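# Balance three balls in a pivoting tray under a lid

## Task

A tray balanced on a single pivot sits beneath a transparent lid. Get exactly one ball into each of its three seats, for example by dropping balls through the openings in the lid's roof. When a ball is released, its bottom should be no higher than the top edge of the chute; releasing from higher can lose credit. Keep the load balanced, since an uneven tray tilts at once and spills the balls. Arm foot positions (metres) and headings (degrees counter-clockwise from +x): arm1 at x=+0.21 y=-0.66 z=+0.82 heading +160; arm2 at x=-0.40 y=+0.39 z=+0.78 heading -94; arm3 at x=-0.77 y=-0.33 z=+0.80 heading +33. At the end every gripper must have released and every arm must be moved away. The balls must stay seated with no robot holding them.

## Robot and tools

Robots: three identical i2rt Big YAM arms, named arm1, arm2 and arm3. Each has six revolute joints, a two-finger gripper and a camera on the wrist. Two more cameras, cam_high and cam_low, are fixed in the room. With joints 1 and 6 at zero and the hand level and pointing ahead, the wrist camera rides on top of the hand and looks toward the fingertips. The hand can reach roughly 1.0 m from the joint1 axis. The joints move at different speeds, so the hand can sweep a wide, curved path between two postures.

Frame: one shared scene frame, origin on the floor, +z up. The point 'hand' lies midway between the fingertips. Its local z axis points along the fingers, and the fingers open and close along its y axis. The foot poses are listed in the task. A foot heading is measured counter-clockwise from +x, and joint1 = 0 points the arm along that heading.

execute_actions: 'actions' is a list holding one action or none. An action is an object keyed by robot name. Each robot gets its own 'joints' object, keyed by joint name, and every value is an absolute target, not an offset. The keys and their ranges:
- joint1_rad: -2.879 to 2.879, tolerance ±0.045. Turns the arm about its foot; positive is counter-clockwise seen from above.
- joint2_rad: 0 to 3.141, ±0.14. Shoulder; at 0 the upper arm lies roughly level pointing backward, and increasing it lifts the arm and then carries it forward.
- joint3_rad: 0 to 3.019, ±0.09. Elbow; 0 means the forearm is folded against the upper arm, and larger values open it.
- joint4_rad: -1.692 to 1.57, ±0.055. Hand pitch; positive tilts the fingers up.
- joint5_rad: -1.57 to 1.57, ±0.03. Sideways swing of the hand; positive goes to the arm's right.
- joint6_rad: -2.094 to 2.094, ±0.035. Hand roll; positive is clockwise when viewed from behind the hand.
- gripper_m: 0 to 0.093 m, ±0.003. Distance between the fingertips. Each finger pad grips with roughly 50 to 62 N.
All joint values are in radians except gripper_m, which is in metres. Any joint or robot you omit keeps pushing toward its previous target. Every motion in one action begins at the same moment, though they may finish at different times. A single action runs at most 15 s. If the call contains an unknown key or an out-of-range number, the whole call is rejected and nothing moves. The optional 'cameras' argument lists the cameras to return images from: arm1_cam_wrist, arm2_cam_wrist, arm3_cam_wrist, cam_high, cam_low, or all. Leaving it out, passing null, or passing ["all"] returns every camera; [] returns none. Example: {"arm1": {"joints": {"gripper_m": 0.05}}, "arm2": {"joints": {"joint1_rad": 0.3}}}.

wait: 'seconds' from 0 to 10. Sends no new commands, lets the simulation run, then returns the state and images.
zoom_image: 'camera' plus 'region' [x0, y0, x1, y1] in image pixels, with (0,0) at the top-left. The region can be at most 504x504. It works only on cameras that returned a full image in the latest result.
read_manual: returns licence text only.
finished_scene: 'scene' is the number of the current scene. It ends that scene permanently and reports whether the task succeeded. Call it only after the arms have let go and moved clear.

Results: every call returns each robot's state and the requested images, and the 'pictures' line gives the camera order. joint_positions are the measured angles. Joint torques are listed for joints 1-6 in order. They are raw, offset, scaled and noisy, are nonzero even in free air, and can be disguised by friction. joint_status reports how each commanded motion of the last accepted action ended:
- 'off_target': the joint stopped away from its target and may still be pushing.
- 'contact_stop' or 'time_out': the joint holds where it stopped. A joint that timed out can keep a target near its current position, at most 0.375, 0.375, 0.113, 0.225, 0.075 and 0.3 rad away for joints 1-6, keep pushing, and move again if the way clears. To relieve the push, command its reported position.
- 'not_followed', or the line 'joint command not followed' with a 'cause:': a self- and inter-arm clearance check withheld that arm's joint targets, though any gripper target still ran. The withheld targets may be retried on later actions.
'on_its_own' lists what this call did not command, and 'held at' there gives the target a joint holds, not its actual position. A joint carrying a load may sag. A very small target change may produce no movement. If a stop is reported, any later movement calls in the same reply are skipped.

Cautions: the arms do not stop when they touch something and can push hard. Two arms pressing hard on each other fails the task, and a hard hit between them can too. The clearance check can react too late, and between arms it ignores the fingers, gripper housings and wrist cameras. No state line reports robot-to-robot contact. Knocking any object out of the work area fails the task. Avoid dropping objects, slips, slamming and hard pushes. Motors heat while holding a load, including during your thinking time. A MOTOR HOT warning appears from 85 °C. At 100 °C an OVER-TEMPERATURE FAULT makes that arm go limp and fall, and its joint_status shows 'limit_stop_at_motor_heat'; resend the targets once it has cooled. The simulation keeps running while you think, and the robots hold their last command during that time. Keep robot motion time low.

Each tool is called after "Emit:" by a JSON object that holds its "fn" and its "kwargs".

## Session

Emit:
{"fn": "execute_actions", "kwargs": {"actions": []}}

Scene clock: 0.00 s.
Joint torques (N m, as the arm reports them, + toward a larger angle): no reading
arm1.joint_positions: joint1_rad=+0.432 joint2_rad=+0.622 joint3_rad=+1.326 joint4_rad=-1.323 joint5_rad=-0.086 joint6_rad=+0.068 gripper_m=+0.094
arm1.joint_status: not commanded
arm1.hand: x=-0.0326 y=-0.7038 z=+1.3263 quat_wxyz=(+0.067, +0.888, +0.033, -0.454) (m; scene frame)
arm2.joint_positions: joint1_rad=+0.739 joint2_rad=+0.426 joint3_rad=+1.692 joint4_rad=-1.388 joint5_rad=+0.120 joint6_rad=+0.111 gripper_m=+0.094
arm2.joint_status: not commanded
arm2.hand: x=-0.3805 y=+0.3260 z=+1.4683 quat_wxyz=(-0.595, -0.396, -0.635, +0.296) (m; scene frame)
arm3.joint_positions: joint1_rad=+0.796 joint2_rad=+0.486 joint3_rad=+1.675 joint4_rad=-1.406 joint5_rad=-0.017 joint6_rad=-0.561 gripper_m=+0.094
arm3.joint_status: not commanded
arm3.hand: x=-0.7465 y=-0.2314 z=+1.4691 quat_wxyz=(-0.570, +0.644, -0.442, -0.253) (m; scene frame)
pictures: arm1_cam_wrist, arm2_cam_wrist, arm3_cam_wrist, cam_high, cam_low
Images, in order (width x height): arm1_cam_wrist 672x504, arm2_cam_wrist 672x504, arm3_cam_wrist 672x504, cam_high 672x504, cam_low 672x504.

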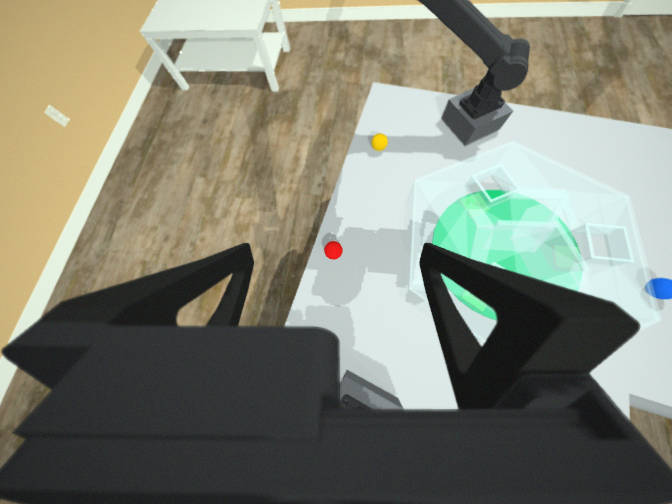

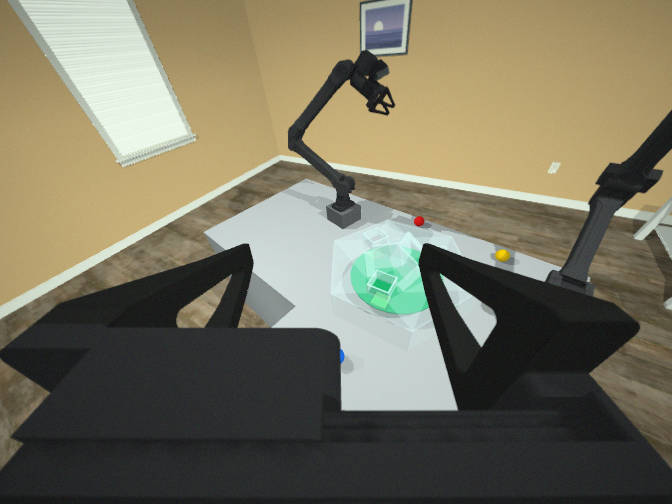

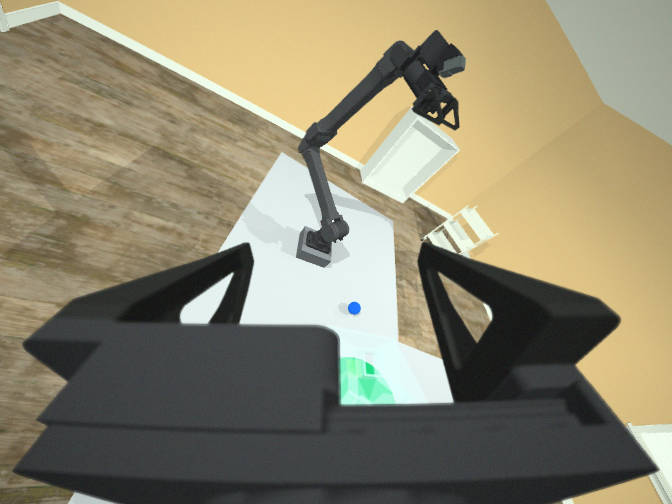

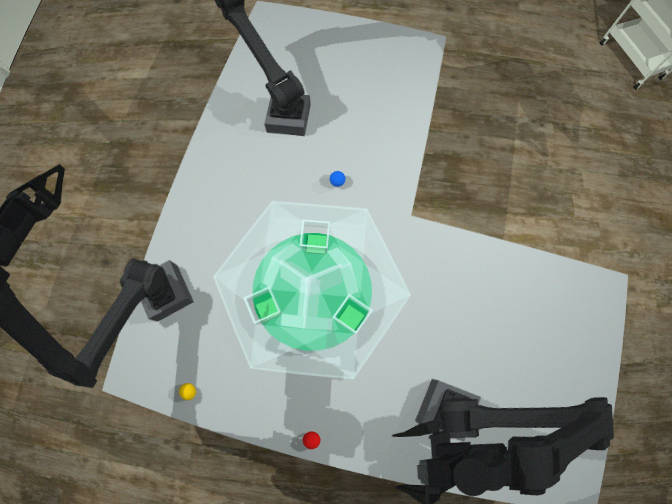

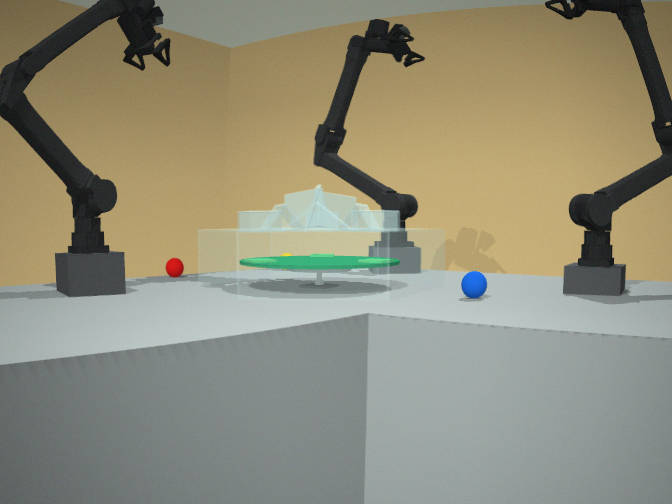

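Emit:
{"fn": "execute_actions", "kwargs": {"actions": [{"arm1":{"joints":{"joint1_rad":0.606,"joint2_rad":1.668,"joint3_rad":1.122,"joint4_rad":-1.005,"joint5_rad":0,"joint6_rad":1.38}},"arm3":{"joints":{"joint1_rad":-1.798,"joint2_rad":1.22,"joint3_rad":1.08,"joint4_rad":-1.42,"joint5_rad":0,"joint6_rad":1.04}},"arm2":{"joints":{"joint1_rad":0.681,"joint2_rad":1.463,"joint3_rad":0.93,"joint4_rad":-1.03,"joint5_rad":0,"joint6_rad":1.89}}}]}}

Scene clock: 9.00 s.
Joint torques (N m, as the arm reports them, + toward a larger angle): arm1=[ -0.23 -11.54   7.32   0.52   0.07   0.19] | arm2=[-0.97 -9.18  9.27  0.34  0.08  0.31] | arm3=[ 0.61 -8.58  9.45 -0.49  0.25  0.11]
arm1.joint_positions: joint1_rad=+0.598 joint2_rad=+1.675 joint3_rad=+1.124 joint4_rad=-1.015 joint5_rad=-0.002 joint6_rad=+1.362 gripper_m=+0.094
arm1.joint_status: all done
arm1.hand: x=-0.2322 y=-0.7755 z=+0.8688 quat_wxyz=(-0.004, +0.851, -0.525, -0.007) (m; scene frame)
arm2.joint_positions: joint1_rad=+0.688 joint2_rad=+1.453 joint3_rad=+0.914 joint4_rad=-1.031 joint5_rad=+0.002 joint6_rad=+1.875 gripper_m=+0.094
arm2.joint_status: all done
arm2.hand: x=-0.1861 y=+0.0826 z=+0.8589 quat_wxyz=(-0.003, -0.987, -0.158, +0.000) (m; scene frame)
arm3.joint_positions: joint1_rad=-1.797 joint2_rad=+1.240 joint3_rad=+1.050 joint4_rad=-1.406 joint5_rad=-0.002 joint6_rad=+1.032 gripper_m=+0.094
arm3.joint_status: all done
arm3.hand: x=-0.6547 y=-0.6457 z=+0.9946 quat_wxyz=(+0.012, -0.904, -0.428, +0.002) (m; scene frame)
pictures: arm1_cam_wrist, arm2_cam_wrist, arm3_cam_wrist, cam_high, cam_low
Images, in order (width x height): arm1_cam_wrist 672x504, arm2_cam_wrist 672x504, arm3_cam_wrist 672x504, cam_high 672x504, cam_low 672x504.

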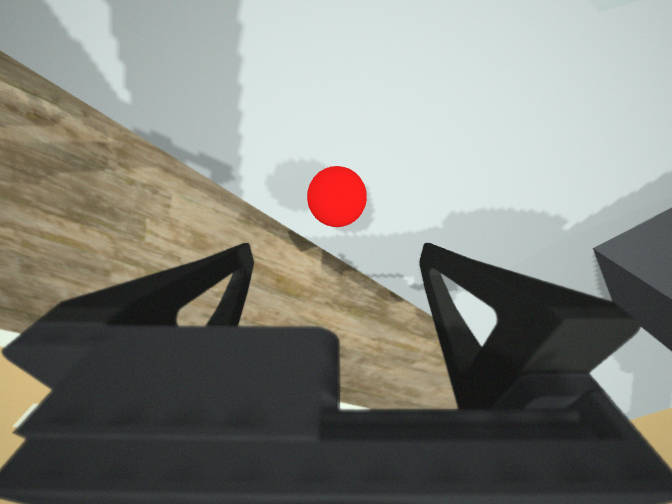

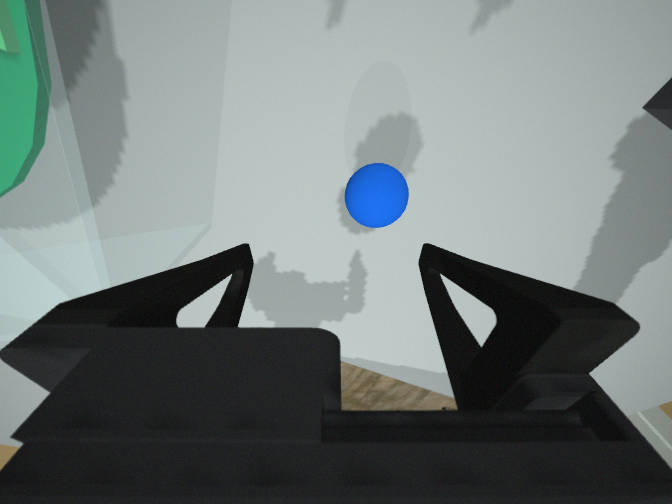

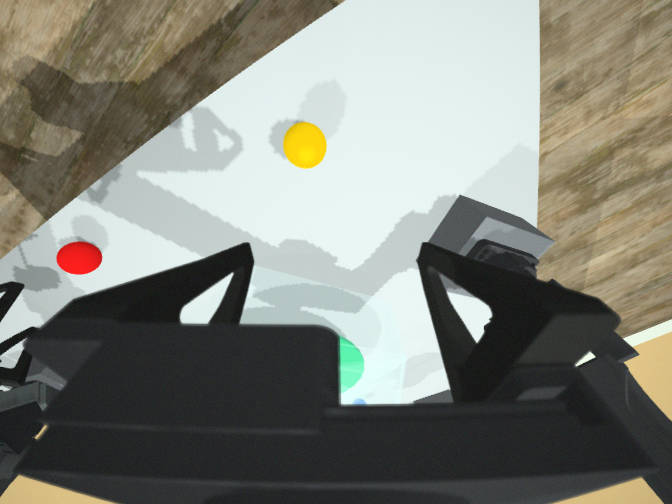

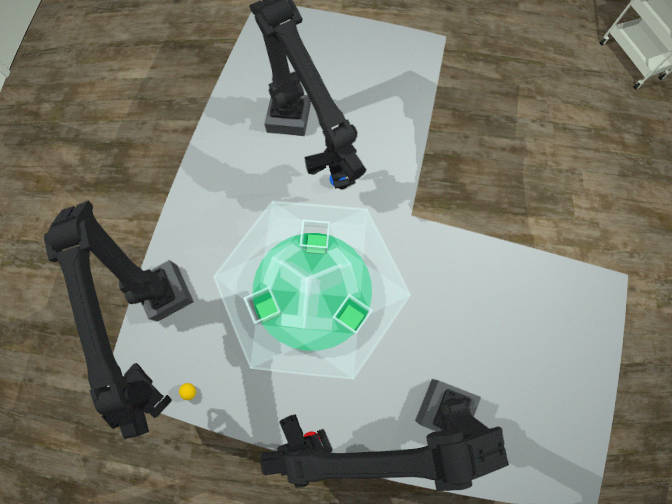

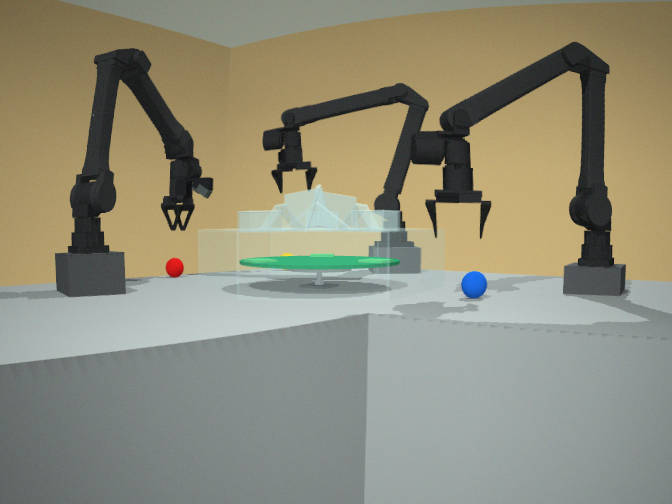

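Emit:
{"fn": "execute_actions", "kwargs": {"actions": [{"arm1":{"joints":{"joint1_rad":0.636,"joint2_rad":1.776,"joint3_rad":1.05,"joint4_rad":-0.83}},"arm3":{"joints":{"joint1_rad":-1.724,"joint2_rad":1.53,"joint3_rad":0.805,"joint4_rad":-0.805}},"arm2":{"joints":{"joint1_rad":0.762,"joint2_rad":1.48,"joint3_rad":0.768,"joint4_rad":-0.835}}}], "cameras": ["arm1_cam_wrist","arm2_cam_wrist","arm3_cam_wrist"]}}

Scene clock: 15.40 s.
Joint torques (N m, as the arm reports them, + toward a larger angle): arm1=[ -0.21 -12.48   6.41   0.57   0.04   0.19] | arm2=[-0.41 -8.9   7.51  0.8   0.11  0.27] | arm3=[  0.08 -10.36   7.07   0.67   0.24   0.11]
arm1.joint_positions: joint1_rad=+0.629 joint2_rad=+1.788 joint3_rad=+1.051 joint4_rad=-0.842 joint5_rad=-0.001 joint6_rad=+1.363 gripper_m=+0.094
arm1.joint_status: all done
arm1.hand: x=-0.2241 y=-0.7862 z=+0.7975 quat_wxyz=(-0.009, +0.859, -0.512, -0.002) (m; scene frame)
arm2.joint_positions: joint1_rad=+0.763 joint2_rad=+1.477 joint3_rad=+0.762 joint4_rad=-0.847 joint5_rad=+0.001 joint6_rad=+1.875 gripper_m=+0.094
arm2.joint_status: all done
arm2.hand: x=-0.1817 y=+0.1213 z=+0.8038 quat_wxyz=(-0.006, -0.981, -0.195, -0.002) (m; scene frame)
arm3.joint_positions: joint1_rad=-1.725 joint2_rad=+1.548 joint3_rad=+0.780 joint4_rad=-0.819 joint5_rad=-0.002 joint6_rad=+1.032 gripper_m=+0.094
arm3.joint_status: all done
arm3.hand: x=-0.6258 y=-0.6560 z=+0.8010 quat_wxyz=(+0.007, -0.888, -0.460, +0.003) (m; scene frame)
pictures: arm1_cam_wrist, arm2_cam_wrist, arm3_cam_wrist
Images, in order (width x height): arm1_cam_wrist 672x504, arm2_cam_wrist 672x504, arm3_cam_wrist 672x504.

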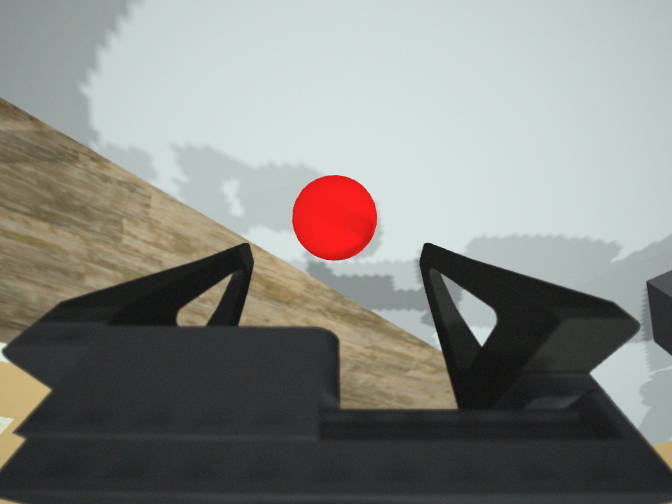

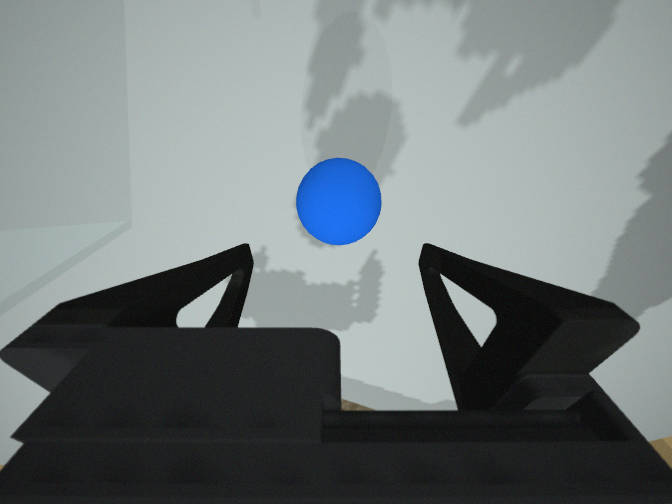

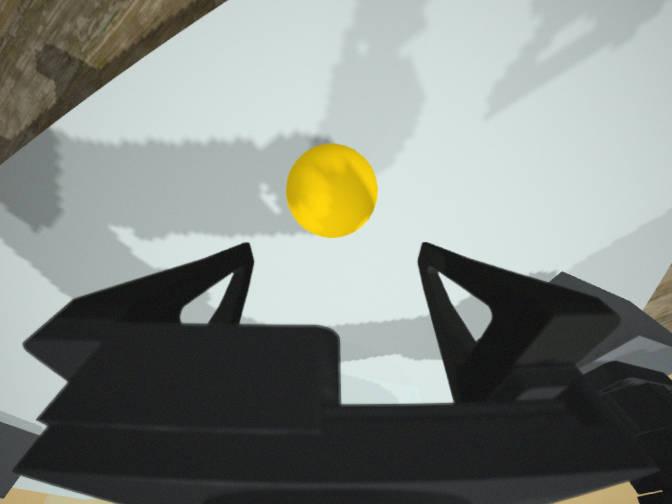

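Emit:
{"fn": "execute_actions", "kwargs": {"actions": [{"arm1":{"joints":{"joint2_rad":1.865,"joint3_rad":1.024,"joint4_rad":-0.713}},"arm3":{"joints":{"joint1_rad":-1.752,"joint2_rad":1.662,"joint3_rad":0.765,"joint4_rad":-0.64}},"arm2":{"joints":{"joint2_rad":1.592,"joint3_rad":0.722,"joint4_rad":-0.683}}}], "cameras": ["arm1_cam_wrist","arm2_cam_wrist","arm3_cam_wrist"]}}

Scene clock: 18.00 s.
Joint torques (N m, as the arm reports them, + toward a larger angle): arm1=[ -0.26 -12.27   5.53   0.63   0.04   0.19] | arm2=[ -0.44 -10.51   6.03   0.79   0.12   0.27] | arm3=[  0.   -10.45   4.71   0.85   0.25   0.15]
arm1.joint_positions: joint1_rad=+0.629 joint2_rad=+1.869 joint3_rad=+1.029 joint4_rad=-0.725 joint5_rad=-0.001 joint6_rad=+1.363 gripper_m=+0.094
arm1.joint_status: all done
arm1.hand: x=-0.2275 y=-0.7865 z=+0.7564 quat_wxyz=(-0.004, +0.859, -0.512, -0.007) (m; scene frame)
arm2.joint_positions: joint1_rad=+0.763 joint2_rad=+1.599 joint3_rad=+0.721 joint4_rad=-0.695 joint5_rad=+0.001 joint6_rad=+1.875 gripper_m=+0.094
arm2.joint_status: all done
arm2.hand: x=-0.1822 y=+0.1219 z=+0.7535 quat_wxyz=(-0.001, -0.981, -0.195, +0.001) (m; scene frame)
arm3.joint_positions: joint1_rad=-1.745 joint2_rad=+1.674 joint3_rad=+0.757 joint4_rad=-0.654 joint5_rad=-0.002 joint6_rad=+1.032 gripper_m=+0.094
arm3.joint_status: all done
arm3.hand: x=-0.6290 y=-0.6672 z=+0.7528 quat_wxyz=(-0.001, -0.892, -0.452, +0.003) (m; scene frame)
pictures: arm1_cam_wrist, arm2_cam_wrist, arm3_cam_wrist
Images, in order (width x height): arm1_cam_wrist 672x504, arm2_cam_wrist 672x504, arm3_cam_wrist 672x504.

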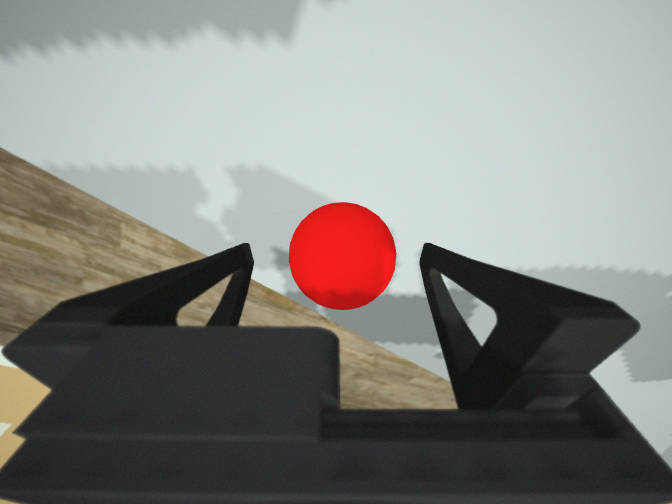

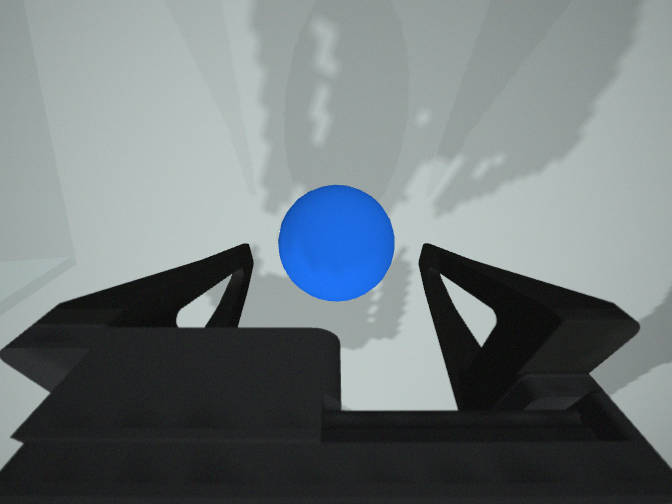

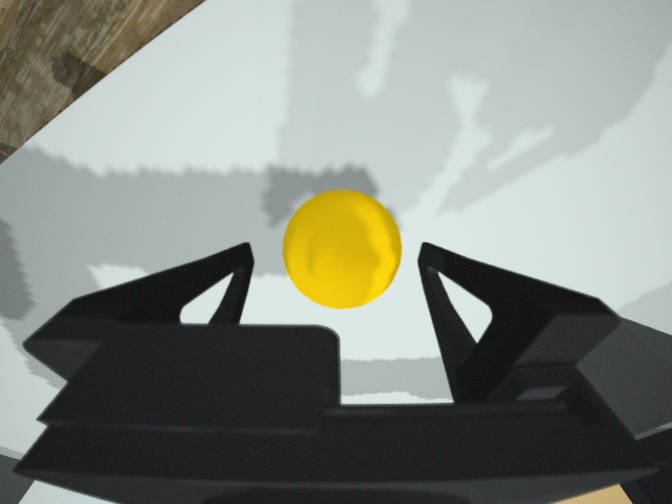

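Emit:
{"fn": "execute_actions", "kwargs": {"actions": [{"arm1":{"joints":{"gripper_m":0.03}},"arm2":{"joints":{"gripper_m":0.03}},"arm3":{"joints":{"gripper_m":0.03}}}], "cameras": []}}

Emit:
{"fn": "execute_actions", "kwargs": {"actions": [{"arm1":{"joints":{"joint2_rad":1.49,"joint3_rad":1.27,"joint4_rad":-1.325}},"arm3":{"joints":{"joint2_rad":1.355,"joint3_rad":1.18,"joint4_rad":-1.38}},"arm2":{"joints":{"joint2_rad":1.235,"joint3_rad":1.125,"joint4_rad":-1.45}}}], "cameras": ["cam_low","cam_high"]}}

Scene clock: 21.00 s.
Joint torques (N m, as the arm reports them, + toward a larger angle): arm1=[ -0.23 -12.27   5.52   0.56   0.03   0.18] | arm2=[ -0.57 -10.44   6.03   0.77   0.11   0.27] | arm3=[ -0.42 -10.14   5.     0.72   0.26   0.11]
arm1.joint_positions: joint1_rad=+0.629 joint2_rad=+1.869 joint3_rad=+1.029 joint4_rad=-0.723 joint5_rad=-0.001 joint6_rad=+1.364 gripper_m=+0.055
arm1.joint_status: gripper_m off_target (ended at +0.055, target +0.030)
arm1.hand: x=-0.2278 y=-0.7865 z=+0.7563 quat_wxyz=(-0.003, +0.858, -0.513, -0.008) (m; scene frame)
arm2.joint_positions: joint1_rad=+0.763 joint2_rad=+1.599 joint3_rad=+0.721 joint4_rad=-0.694 joint5_rad=+0.001 joint6_rad=+1.875 gripper_m=+0.055
arm2.joint_status: gripper_m off_target (ended at +0.055, target +0.030)
arm2.hand: x=-0.1821 y=+0.1217 z=+0.7535 quat_wxyz=(-0.002, -0.981, -0.195, +0.000) (m; scene frame)
arm3.joint_positions: joint1_rad=-1.745 joint2_rad=+1.674 joint3_rad=+0.757 joint4_rad=-0.653 joint5_rad=-0.002 joint6_rad=+1.033 gripper_m=+0.055
arm3.joint_status: gripper_m off_target (ended at +0.055, target +0.030)
arm3.hand: x=-0.6289 y=-0.6674 z=+0.7527 quat_wxyz=(-0.001, -0.892, -0.451, +0.003) (m; scene frame)
pictures: none
No camera images: the call's "cameras" was empty. Leave "cameras" out to get every camera's image.

Scene clock: 22.50 s.
Joint torques (N m, as the arm reports them, + toward a larger angle): arm1=[ -0.18 -10.81   9.9   -0.32   0.03   0.18] | arm2=[-0.58 -8.24 10.56 -0.21  0.1   0.27] | arm3=[-0.48 -9.35  8.63 -0.34  0.23  0.11]
arm1.joint_positions: joint1_rad=+0.629 joint2_rad=+1.506 joint3_rad=+1.251 joint4_rad=-1.314 joint5_rad=-0.001 joint6_rad=+1.364 gripper_m=+0.055
arm1.joint_status: all done
arm1.hand: x=-0.2086 y=-0.7848 z=+0.9851 quat_wxyz=(-0.005, +0.858, -0.513, -0.006) (m; scene frame)
arm2.joint_positions: joint1_rad=+0.763 joint2_rad=+1.241 joint3_rad=+1.109 joint4_rad=-1.439 joint5_rad=+0.001 joint6_rad=+1.876 gripper_m=+0.055
arm2.joint_status: all done
arm2.hand: x=-0.1838 y=+0.1241 z=+1.0008 quat_wxyz=(-0.002, -0.981, -0.194, +0.000) (m; scene frame)
arm3.joint_positions: joint1_rad=-1.745 joint2_rad=+1.364 joint3_rad=+1.160 joint4_rad=-1.368 joint5_rad=-0.002 joint6_rad=+1.033 gripper_m=+0.055
arm3.joint_status: all done
arm3.hand: x=-0.6183 y=-0.6878 z=+0.9936 quat_wxyz=(-0.001, -0.892, -0.451, +0.003) (m; scene frame)
pictures: cam_high, cam_low
Images, in order (width x height): cam_high 672x504, cam_low 672x504.

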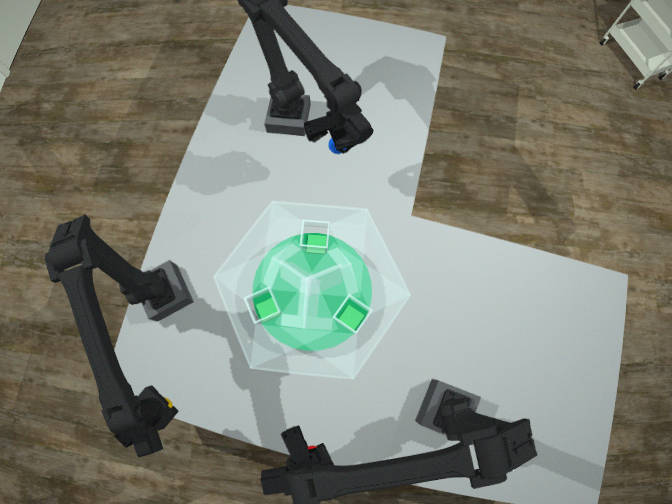

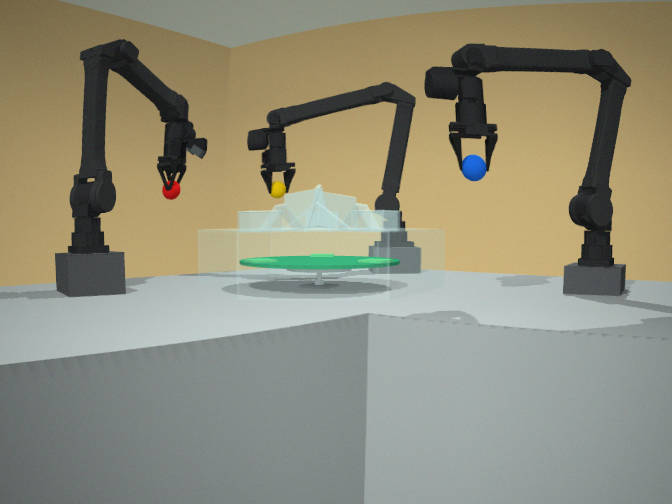

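Emit:
{"fn": "execute_actions", "kwargs": {"actions": [{"arm1":{"joints":{"joint1_rad":-0.337}},"arm3":{"joints":{"joint1_rad":-0.655}},"arm2":{"joints":{"joint1_rad":0.36,"joint2_rad":1.765,"joint3_rad":1.78,"joint4_rad":-1.53}}}]}}

Scene clock: 25.57 s.
Joint torques (N m, as the arm reports them, + toward a larger angle): arm1=[ -0.71 -10.92   9.98  -0.23  -0.07   0.18] | arm2=[  0.41 -18.6   13.55  -0.01   0.14   0.27] | arm3=[ 0.63 -9.44  8.69 -0.31  0.2   0.12]
arm1.joint_positions: joint1_rad=-0.336 joint2_rad=+1.506 joint3_rad=+1.251 joint4_rad=-1.314 joint5_rad=+0.001 joint6_rad=+1.364 gripper_m=+0.055
arm1.joint_status: all done
arm1.hand: x=-0.1296 y=-0.3884 z=+0.9914 quat_wxyz=(-0.003, +0.522, -0.853, -0.009) (m; scene frame)
arm2.joint_positions: joint1_rad=+0.353 joint2_rad=+1.777 joint3_rad=+1.730 joint4_rad=-1.523 joint5_rad=+0.001 joint6_rad=+1.876 gripper_m=+0.055
arm2.joint_status: all done
arm2.hand: x=-0.2487 y=-0.1385 z=+1.0102 quat_wxyz=(-0.002, -1.000, +0.010, +0.000) (m; scene frame)
arm3.joint_positions: joint1_rad=-0.654 joint2_rad=+1.364 joint3_rad=+1.160 joint4_rad=-1.368 joint5_rad=-0.001 joint6_rad=+1.033 gripper_m=+0.055
arm3.joint_status: all done
arm3.hand: x=-0.3842 y=-0.3654 z=+0.9904 quat_wxyz=(+0.002, -0.529, -0.849, +0.004) (m; scene frame)
pictures: arm1_cam_wrist, arm2_cam_wrist, arm3_cam_wrist, cam_high, cam_low
Images, in order (width x height): arm1_cam_wrist 672x504, arm2_cam_wrist 672x504, arm3_cam_wrist 672x504, cam_high 672x504, cam_low 672x504.

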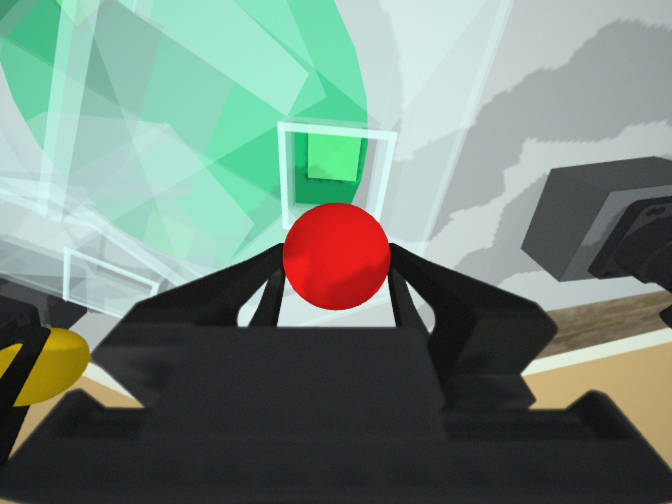

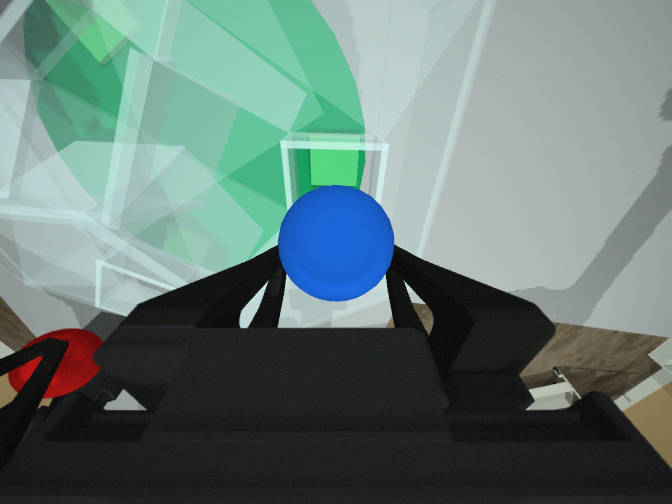

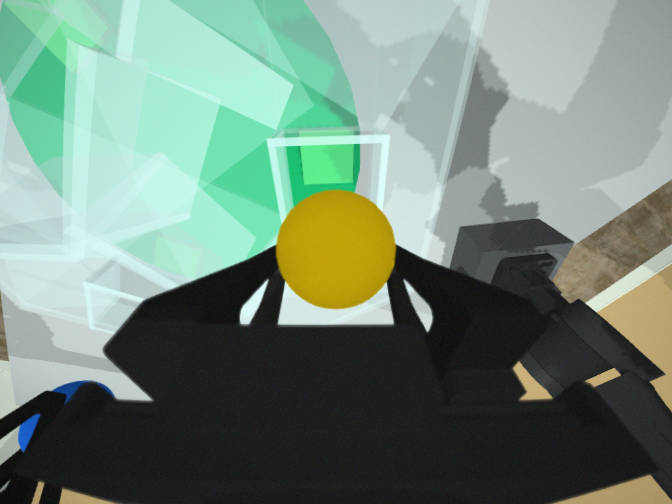

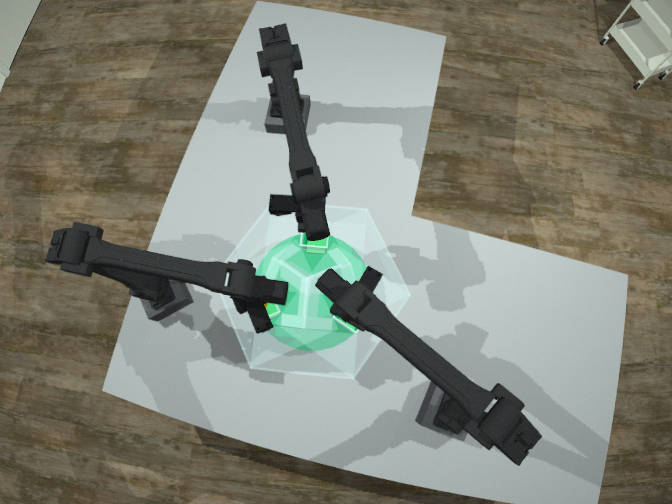

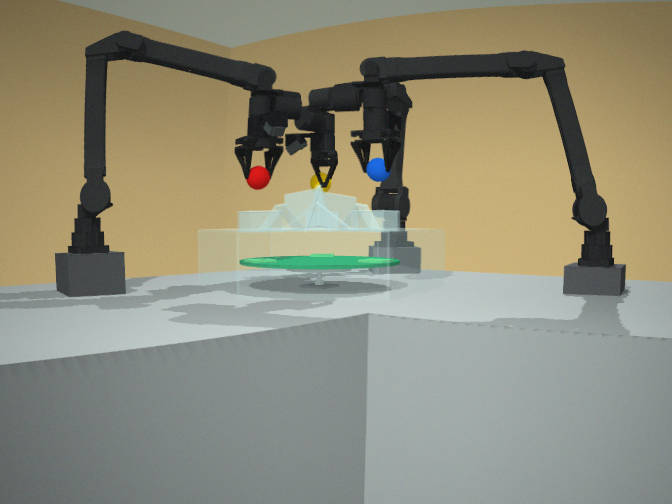

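Emit:
{"fn": "execute_actions", "kwargs": {"actions": [{"arm1":{"joints":{"joint1_rad":-0.36,"joint2_rad":1.546,"joint3_rad":1.173,"joint4_rad":-1.186,"joint6_rad":1.44}},"arm3":{"joints":{"joint1_rad":-0.632,"joint2_rad":1.404,"joint3_rad":1.096,"joint4_rad":-1.232}},"arm2":{"joints":{"joint1_rad":0.376,"joint2_rad":1.808,"joint3_rad":1.612,"joint4_rad":-1.353}}}]}}

Scene clock: 30.77 s.
Joint torques (N m, as the arm reports them, + toward a larger angle): arm1=[ -1.46 -11.16   8.25   0.56  -0.06   0.2 ] | arm2=[  0.1  -19.34   9.95   0.8    0.13   0.27] | arm3=[  0.8  -10.98   8.41   0.68   0.22   0.1 ]
arm1.joint_positions: joint1_rad=-0.349 joint2_rad=+1.562 joint3_rad=+1.170 joint4_rad=-1.197 joint5_rad=+0.001 joint6_rad=+1.423 gripper_m=+0.055
arm1.joint_status: all done
arm1.hand: x=-0.1260 y=-0.3835 z=+0.9386 quat_wxyz=(-0.007, +0.492, -0.871, +0.001) (m; scene frame)
arm2.joint_positions: joint1_rad=+0.369 joint2_rad=+1.822 joint3_rad=+1.601 joint4_rad=-1.364 joint5_rad=+0.001 joint6_rad=+1.876 gripper_m=+0.055
arm2.joint_status: all done
arm2.hand: x=-0.2392 y=-0.1396 z=+0.9374 quat_wxyz=(+0.005, -1.000, +0.002, +0.002) (m; scene frame)
arm3.joint_positions: joint1_rad=-0.640 joint2_rad=+1.422 joint3_rad=+1.074 joint4_rad=-1.245 joint5_rad=-0.001 joint6_rad=+1.033 gripper_m=+0.055
arm3.joint_status: all done
arm3.hand: x=-0.3821 y=-0.3603 z=+0.9375 quat_wxyz=(+0.011, -0.523, -0.852, +0.009) (m; scene frame)
pictures: arm1_cam_wrist, arm2_cam_wrist, arm3_cam_wrist, cam_high, cam_low
Images, in order (width x height): arm1_cam_wrist 672x504, arm2_cam_wrist 672x504, arm3_cam_wrist 672x504, cam_high 672x504, cam_low 672x504.

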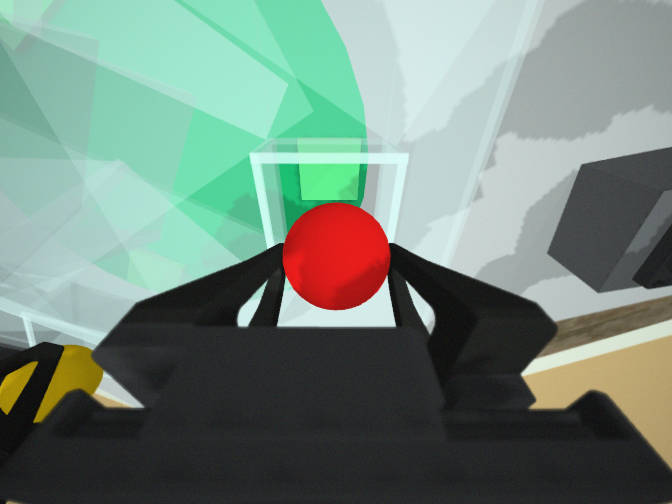

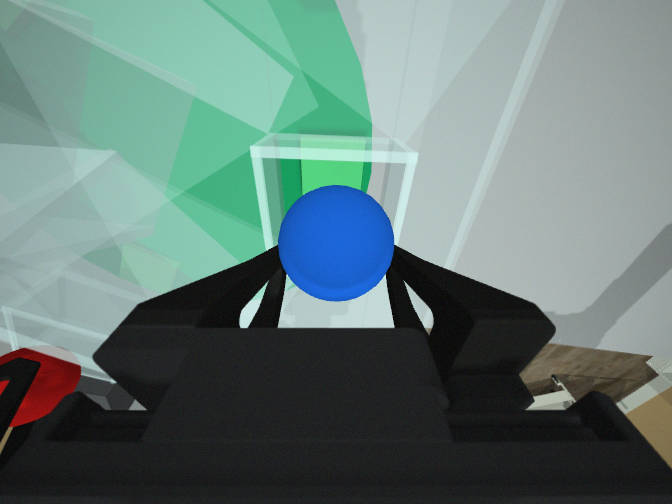

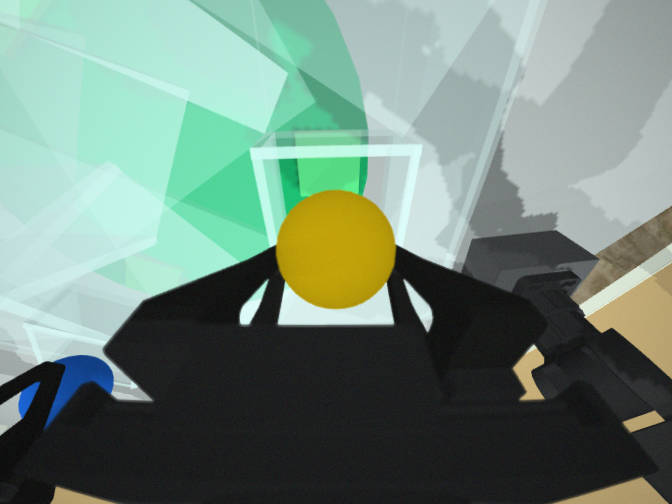

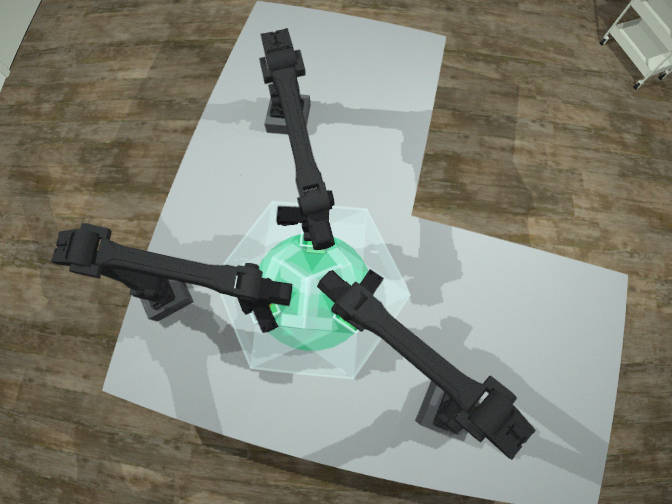

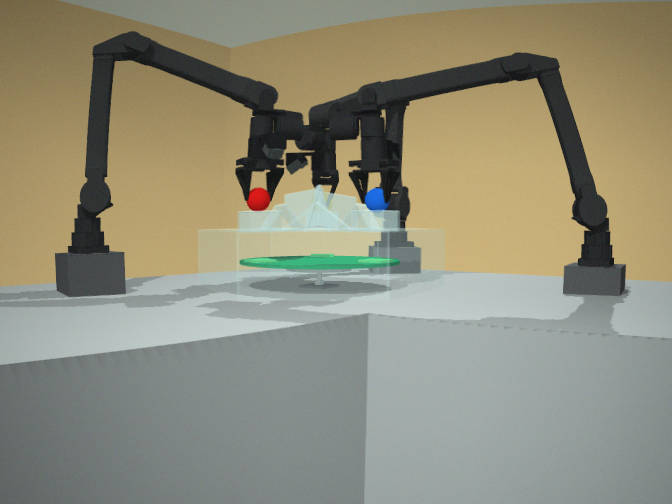

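Emit:
{"fn": "execute_actions", "kwargs": {"actions": [{"arm1":{"joints":{"joint1_rad":-0.349,"joint3_rad":1.143,"joint4_rad":-1.127}},"arm3":{"joints":{"joint1_rad":-0.64,"joint3_rad":1.064,"joint4_rad":-1.176}},"arm2":{"joints":{"joint1_rad":0.369,"joint3_rad":1.583,"joint4_rad":-1.313}}}]}}

Emit:
{"fn": "zoom_image", "kwargs": {"camera": "cam_low", "region": [220, 140, 420, 240]}}

Scene clock: 33.30 s.
Joint torques (N m, as the arm reports them, + toward a larger angle): arm1=[ -0.67 -11.4    7.82   0.66  -0.06   0.19] | arm2=[ -0.46 -18.94   9.33   0.79   0.12   0.26] | arm3=[  0.26 -10.64   7.78   0.81   0.19   0.09]
arm1.joint_positions: joint1_rad=-0.349 joint2_rad=+1.561 joint3_rad=+1.146 joint4_rad=-1.139 joint5_rad=+0.001 joint6_rad=+1.423 gripper_m=+0.055
arm1.joint_status: all done
arm1.hand: x=-0.1298 y=-0.3803 z=+0.9307 quat_wxyz=(+0.000, +0.492, -0.871, -0.016) (m; scene frame)
arm2.joint_positions: joint1_rad=+0.369 joint2_rad=+1.821 joint3_rad=+1.579 joint4_rad=-1.324 joint5_rad=+0.001 joint6_rad=+1.876 gripper_m=+0.055
arm2.joint_status: all done
arm2.hand: x=-0.2384 y=-0.1420 z=+0.9299 quat_wxyz=(-0.004, -1.000, +0.002, -0.001) (m; scene frame)
arm3.joint_positions: joint1_rad=-0.640 joint2_rad=+1.422 joint3_rad=+1.049 joint4_rad=-1.190 joint5_rad=-0.001 joint6_rad=+1.033 gripper_m=+0.055
arm3.joint_status: all done
arm3.hand: x=-0.3782 y=-0.3606 z=+0.9286 quat_wxyz=(-0.002, -0.523, -0.852, +0.002) (m; scene frame)
pictures: arm1_cam_wrist, arm2_cam_wrist, arm3_cam_wrist, cam_high, cam_low
Images, in order (width x height): arm1_cam_wrist 672x504, arm2_cam_wrist 672x504, arm3_cam_wrist 672x504, cam_high 672x504, cam_low 672x504.

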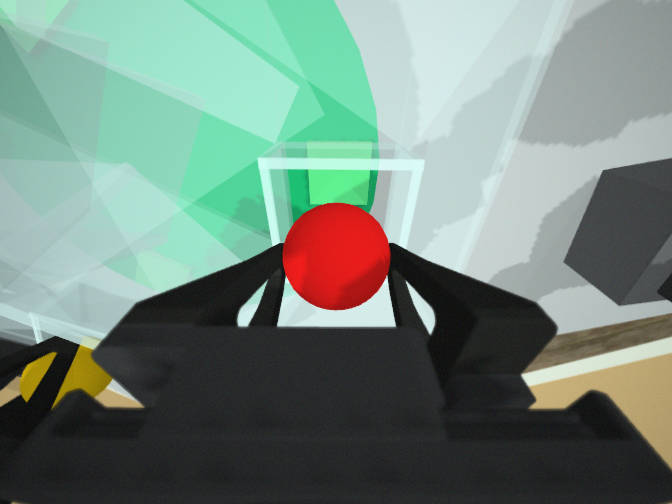

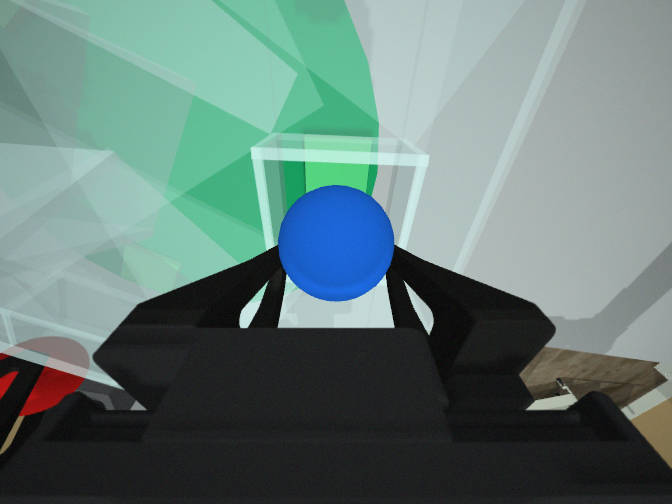

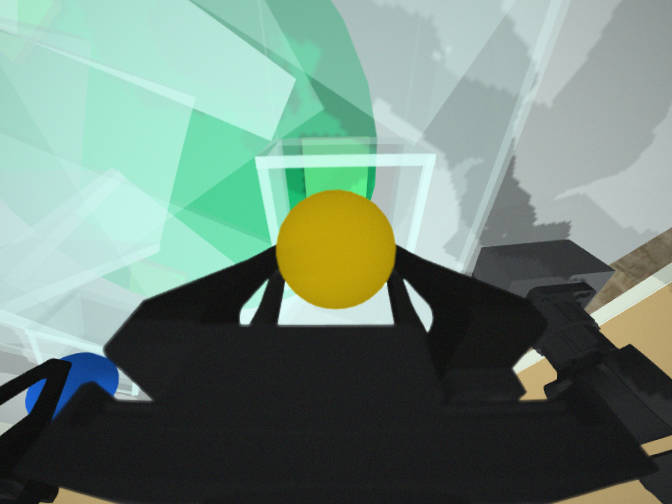

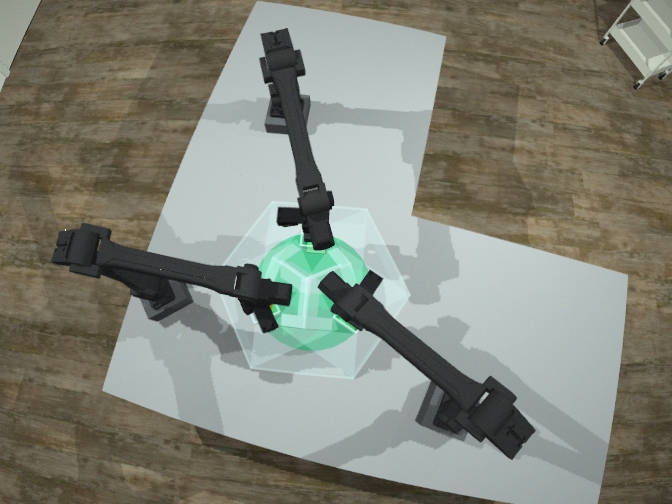

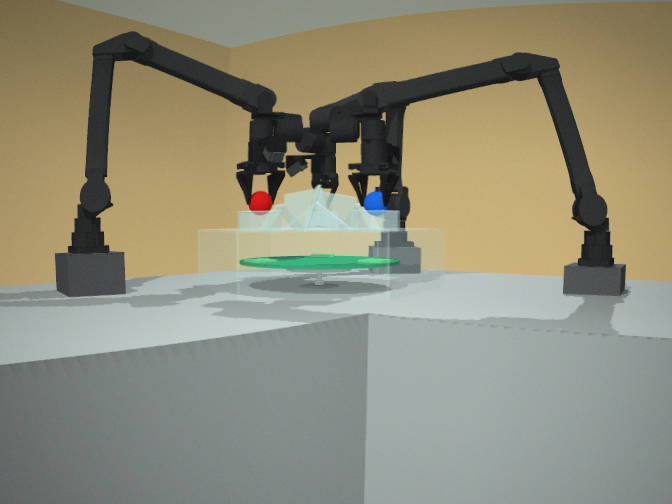

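Region (220, 140, 420, 240) of cam_low's 672x504 image, scaled by 2.520, with more detail than that image has.

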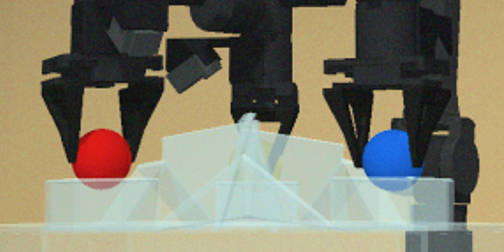

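Emit:
{"fn": "execute_actions", "kwargs": {"actions": [{"arm1":{"joints":{"joint3_rad":1.134}},"arm3":{"joints":{"joint3_rad":1.054}},"arm2":{"joints":{"joint3_rad":1.575}}}], "cameras": ["arm1_cam_wrist","arm2_cam_wrist","arm3_cam_wrist"]}}

Scene clock: 34.63 s.
Joint torques (N m, as the arm reports them, + toward a larger angle): arm1=[ -0.59 -11.23   7.76   0.62  -0.06   0.19] | arm2=[ -0.5  -19.27   9.17   0.76   0.14   0.27] | arm3=[  0.56 -10.69   7.58   0.67   0.19   0.15]
arm1.joint_positions: joint1_rad=-0.349 joint2_rad=+1.561 joint3_rad=+1.139 joint4_rad=-1.139 joint5_rad=+0.001 joint6_rad=+1.423 gripper_m=+0.055
arm1.joint_status: all done
arm1.hand: x=-0.1276 y=-0.3821 z=+0.9280 quat_wxyz=(-0.002, +0.492, -0.871, -0.013) (m; scene frame)
arm2.joint_positions: joint1_rad=+0.369 joint2_rad=+1.821 joint3_rad=+1.573 joint4_rad=-1.324 joint5_rad=+0.001 joint6_rad=+1.876 gripper_m=+0.055
arm2.joint_status: all done
arm2.hand: x=-0.2391 y=-0.1398 z=+0.9274 quat_wxyz=(-0.001, -1.000, +0.002, +0.000) (m; scene frame)
arm3.joint_positions: joint1_rad=-0.640 joint2_rad=+1.422 joint3_rad=+1.041 joint4_rad=-1.189 joint5_rad=-0.001 joint6_rad=+1.033 gripper_m=+0.055
arm3.joint_status: all done
arm3.hand: x=-0.3811 y=-0.3604 z=+0.9257 quat_wxyz=(+0.001, -0.523, -0.852, +0.004) (m; scene frame)
pictures: arm1_cam_wrist, arm2_cam_wrist, arm3_cam_wrist
Images, in order (width x height): arm1_cam_wrist 672x504, arm2_cam_wrist 672x504, arm3_cam_wrist 672x504.

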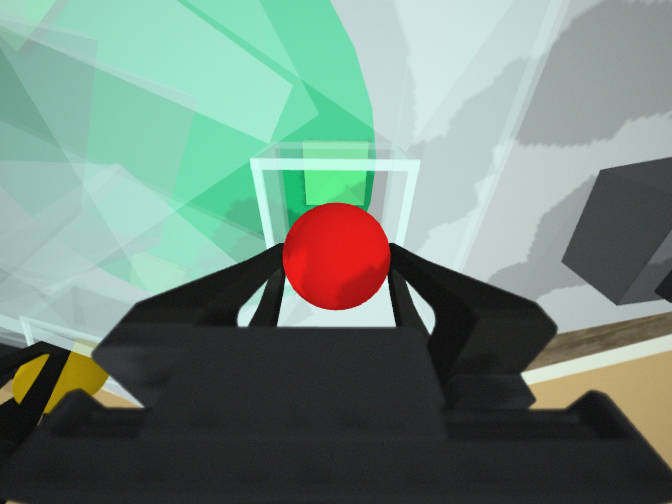

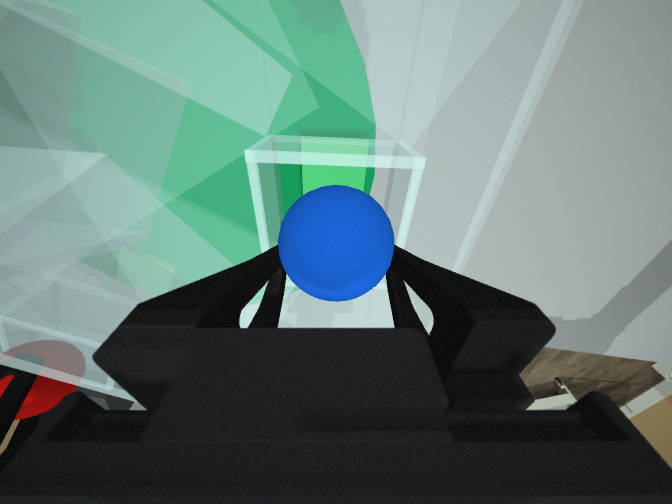

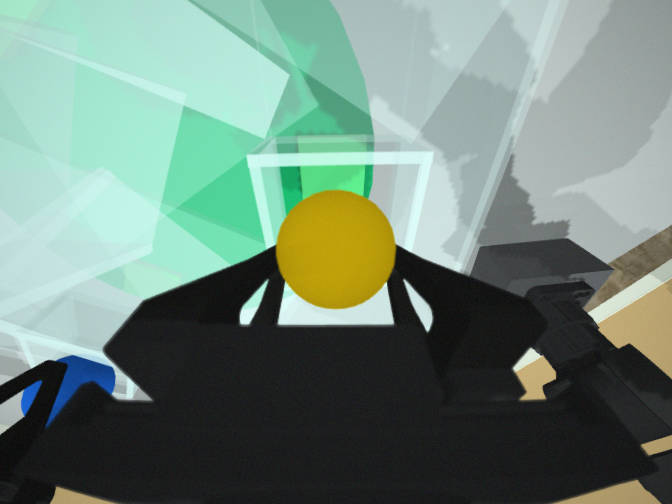

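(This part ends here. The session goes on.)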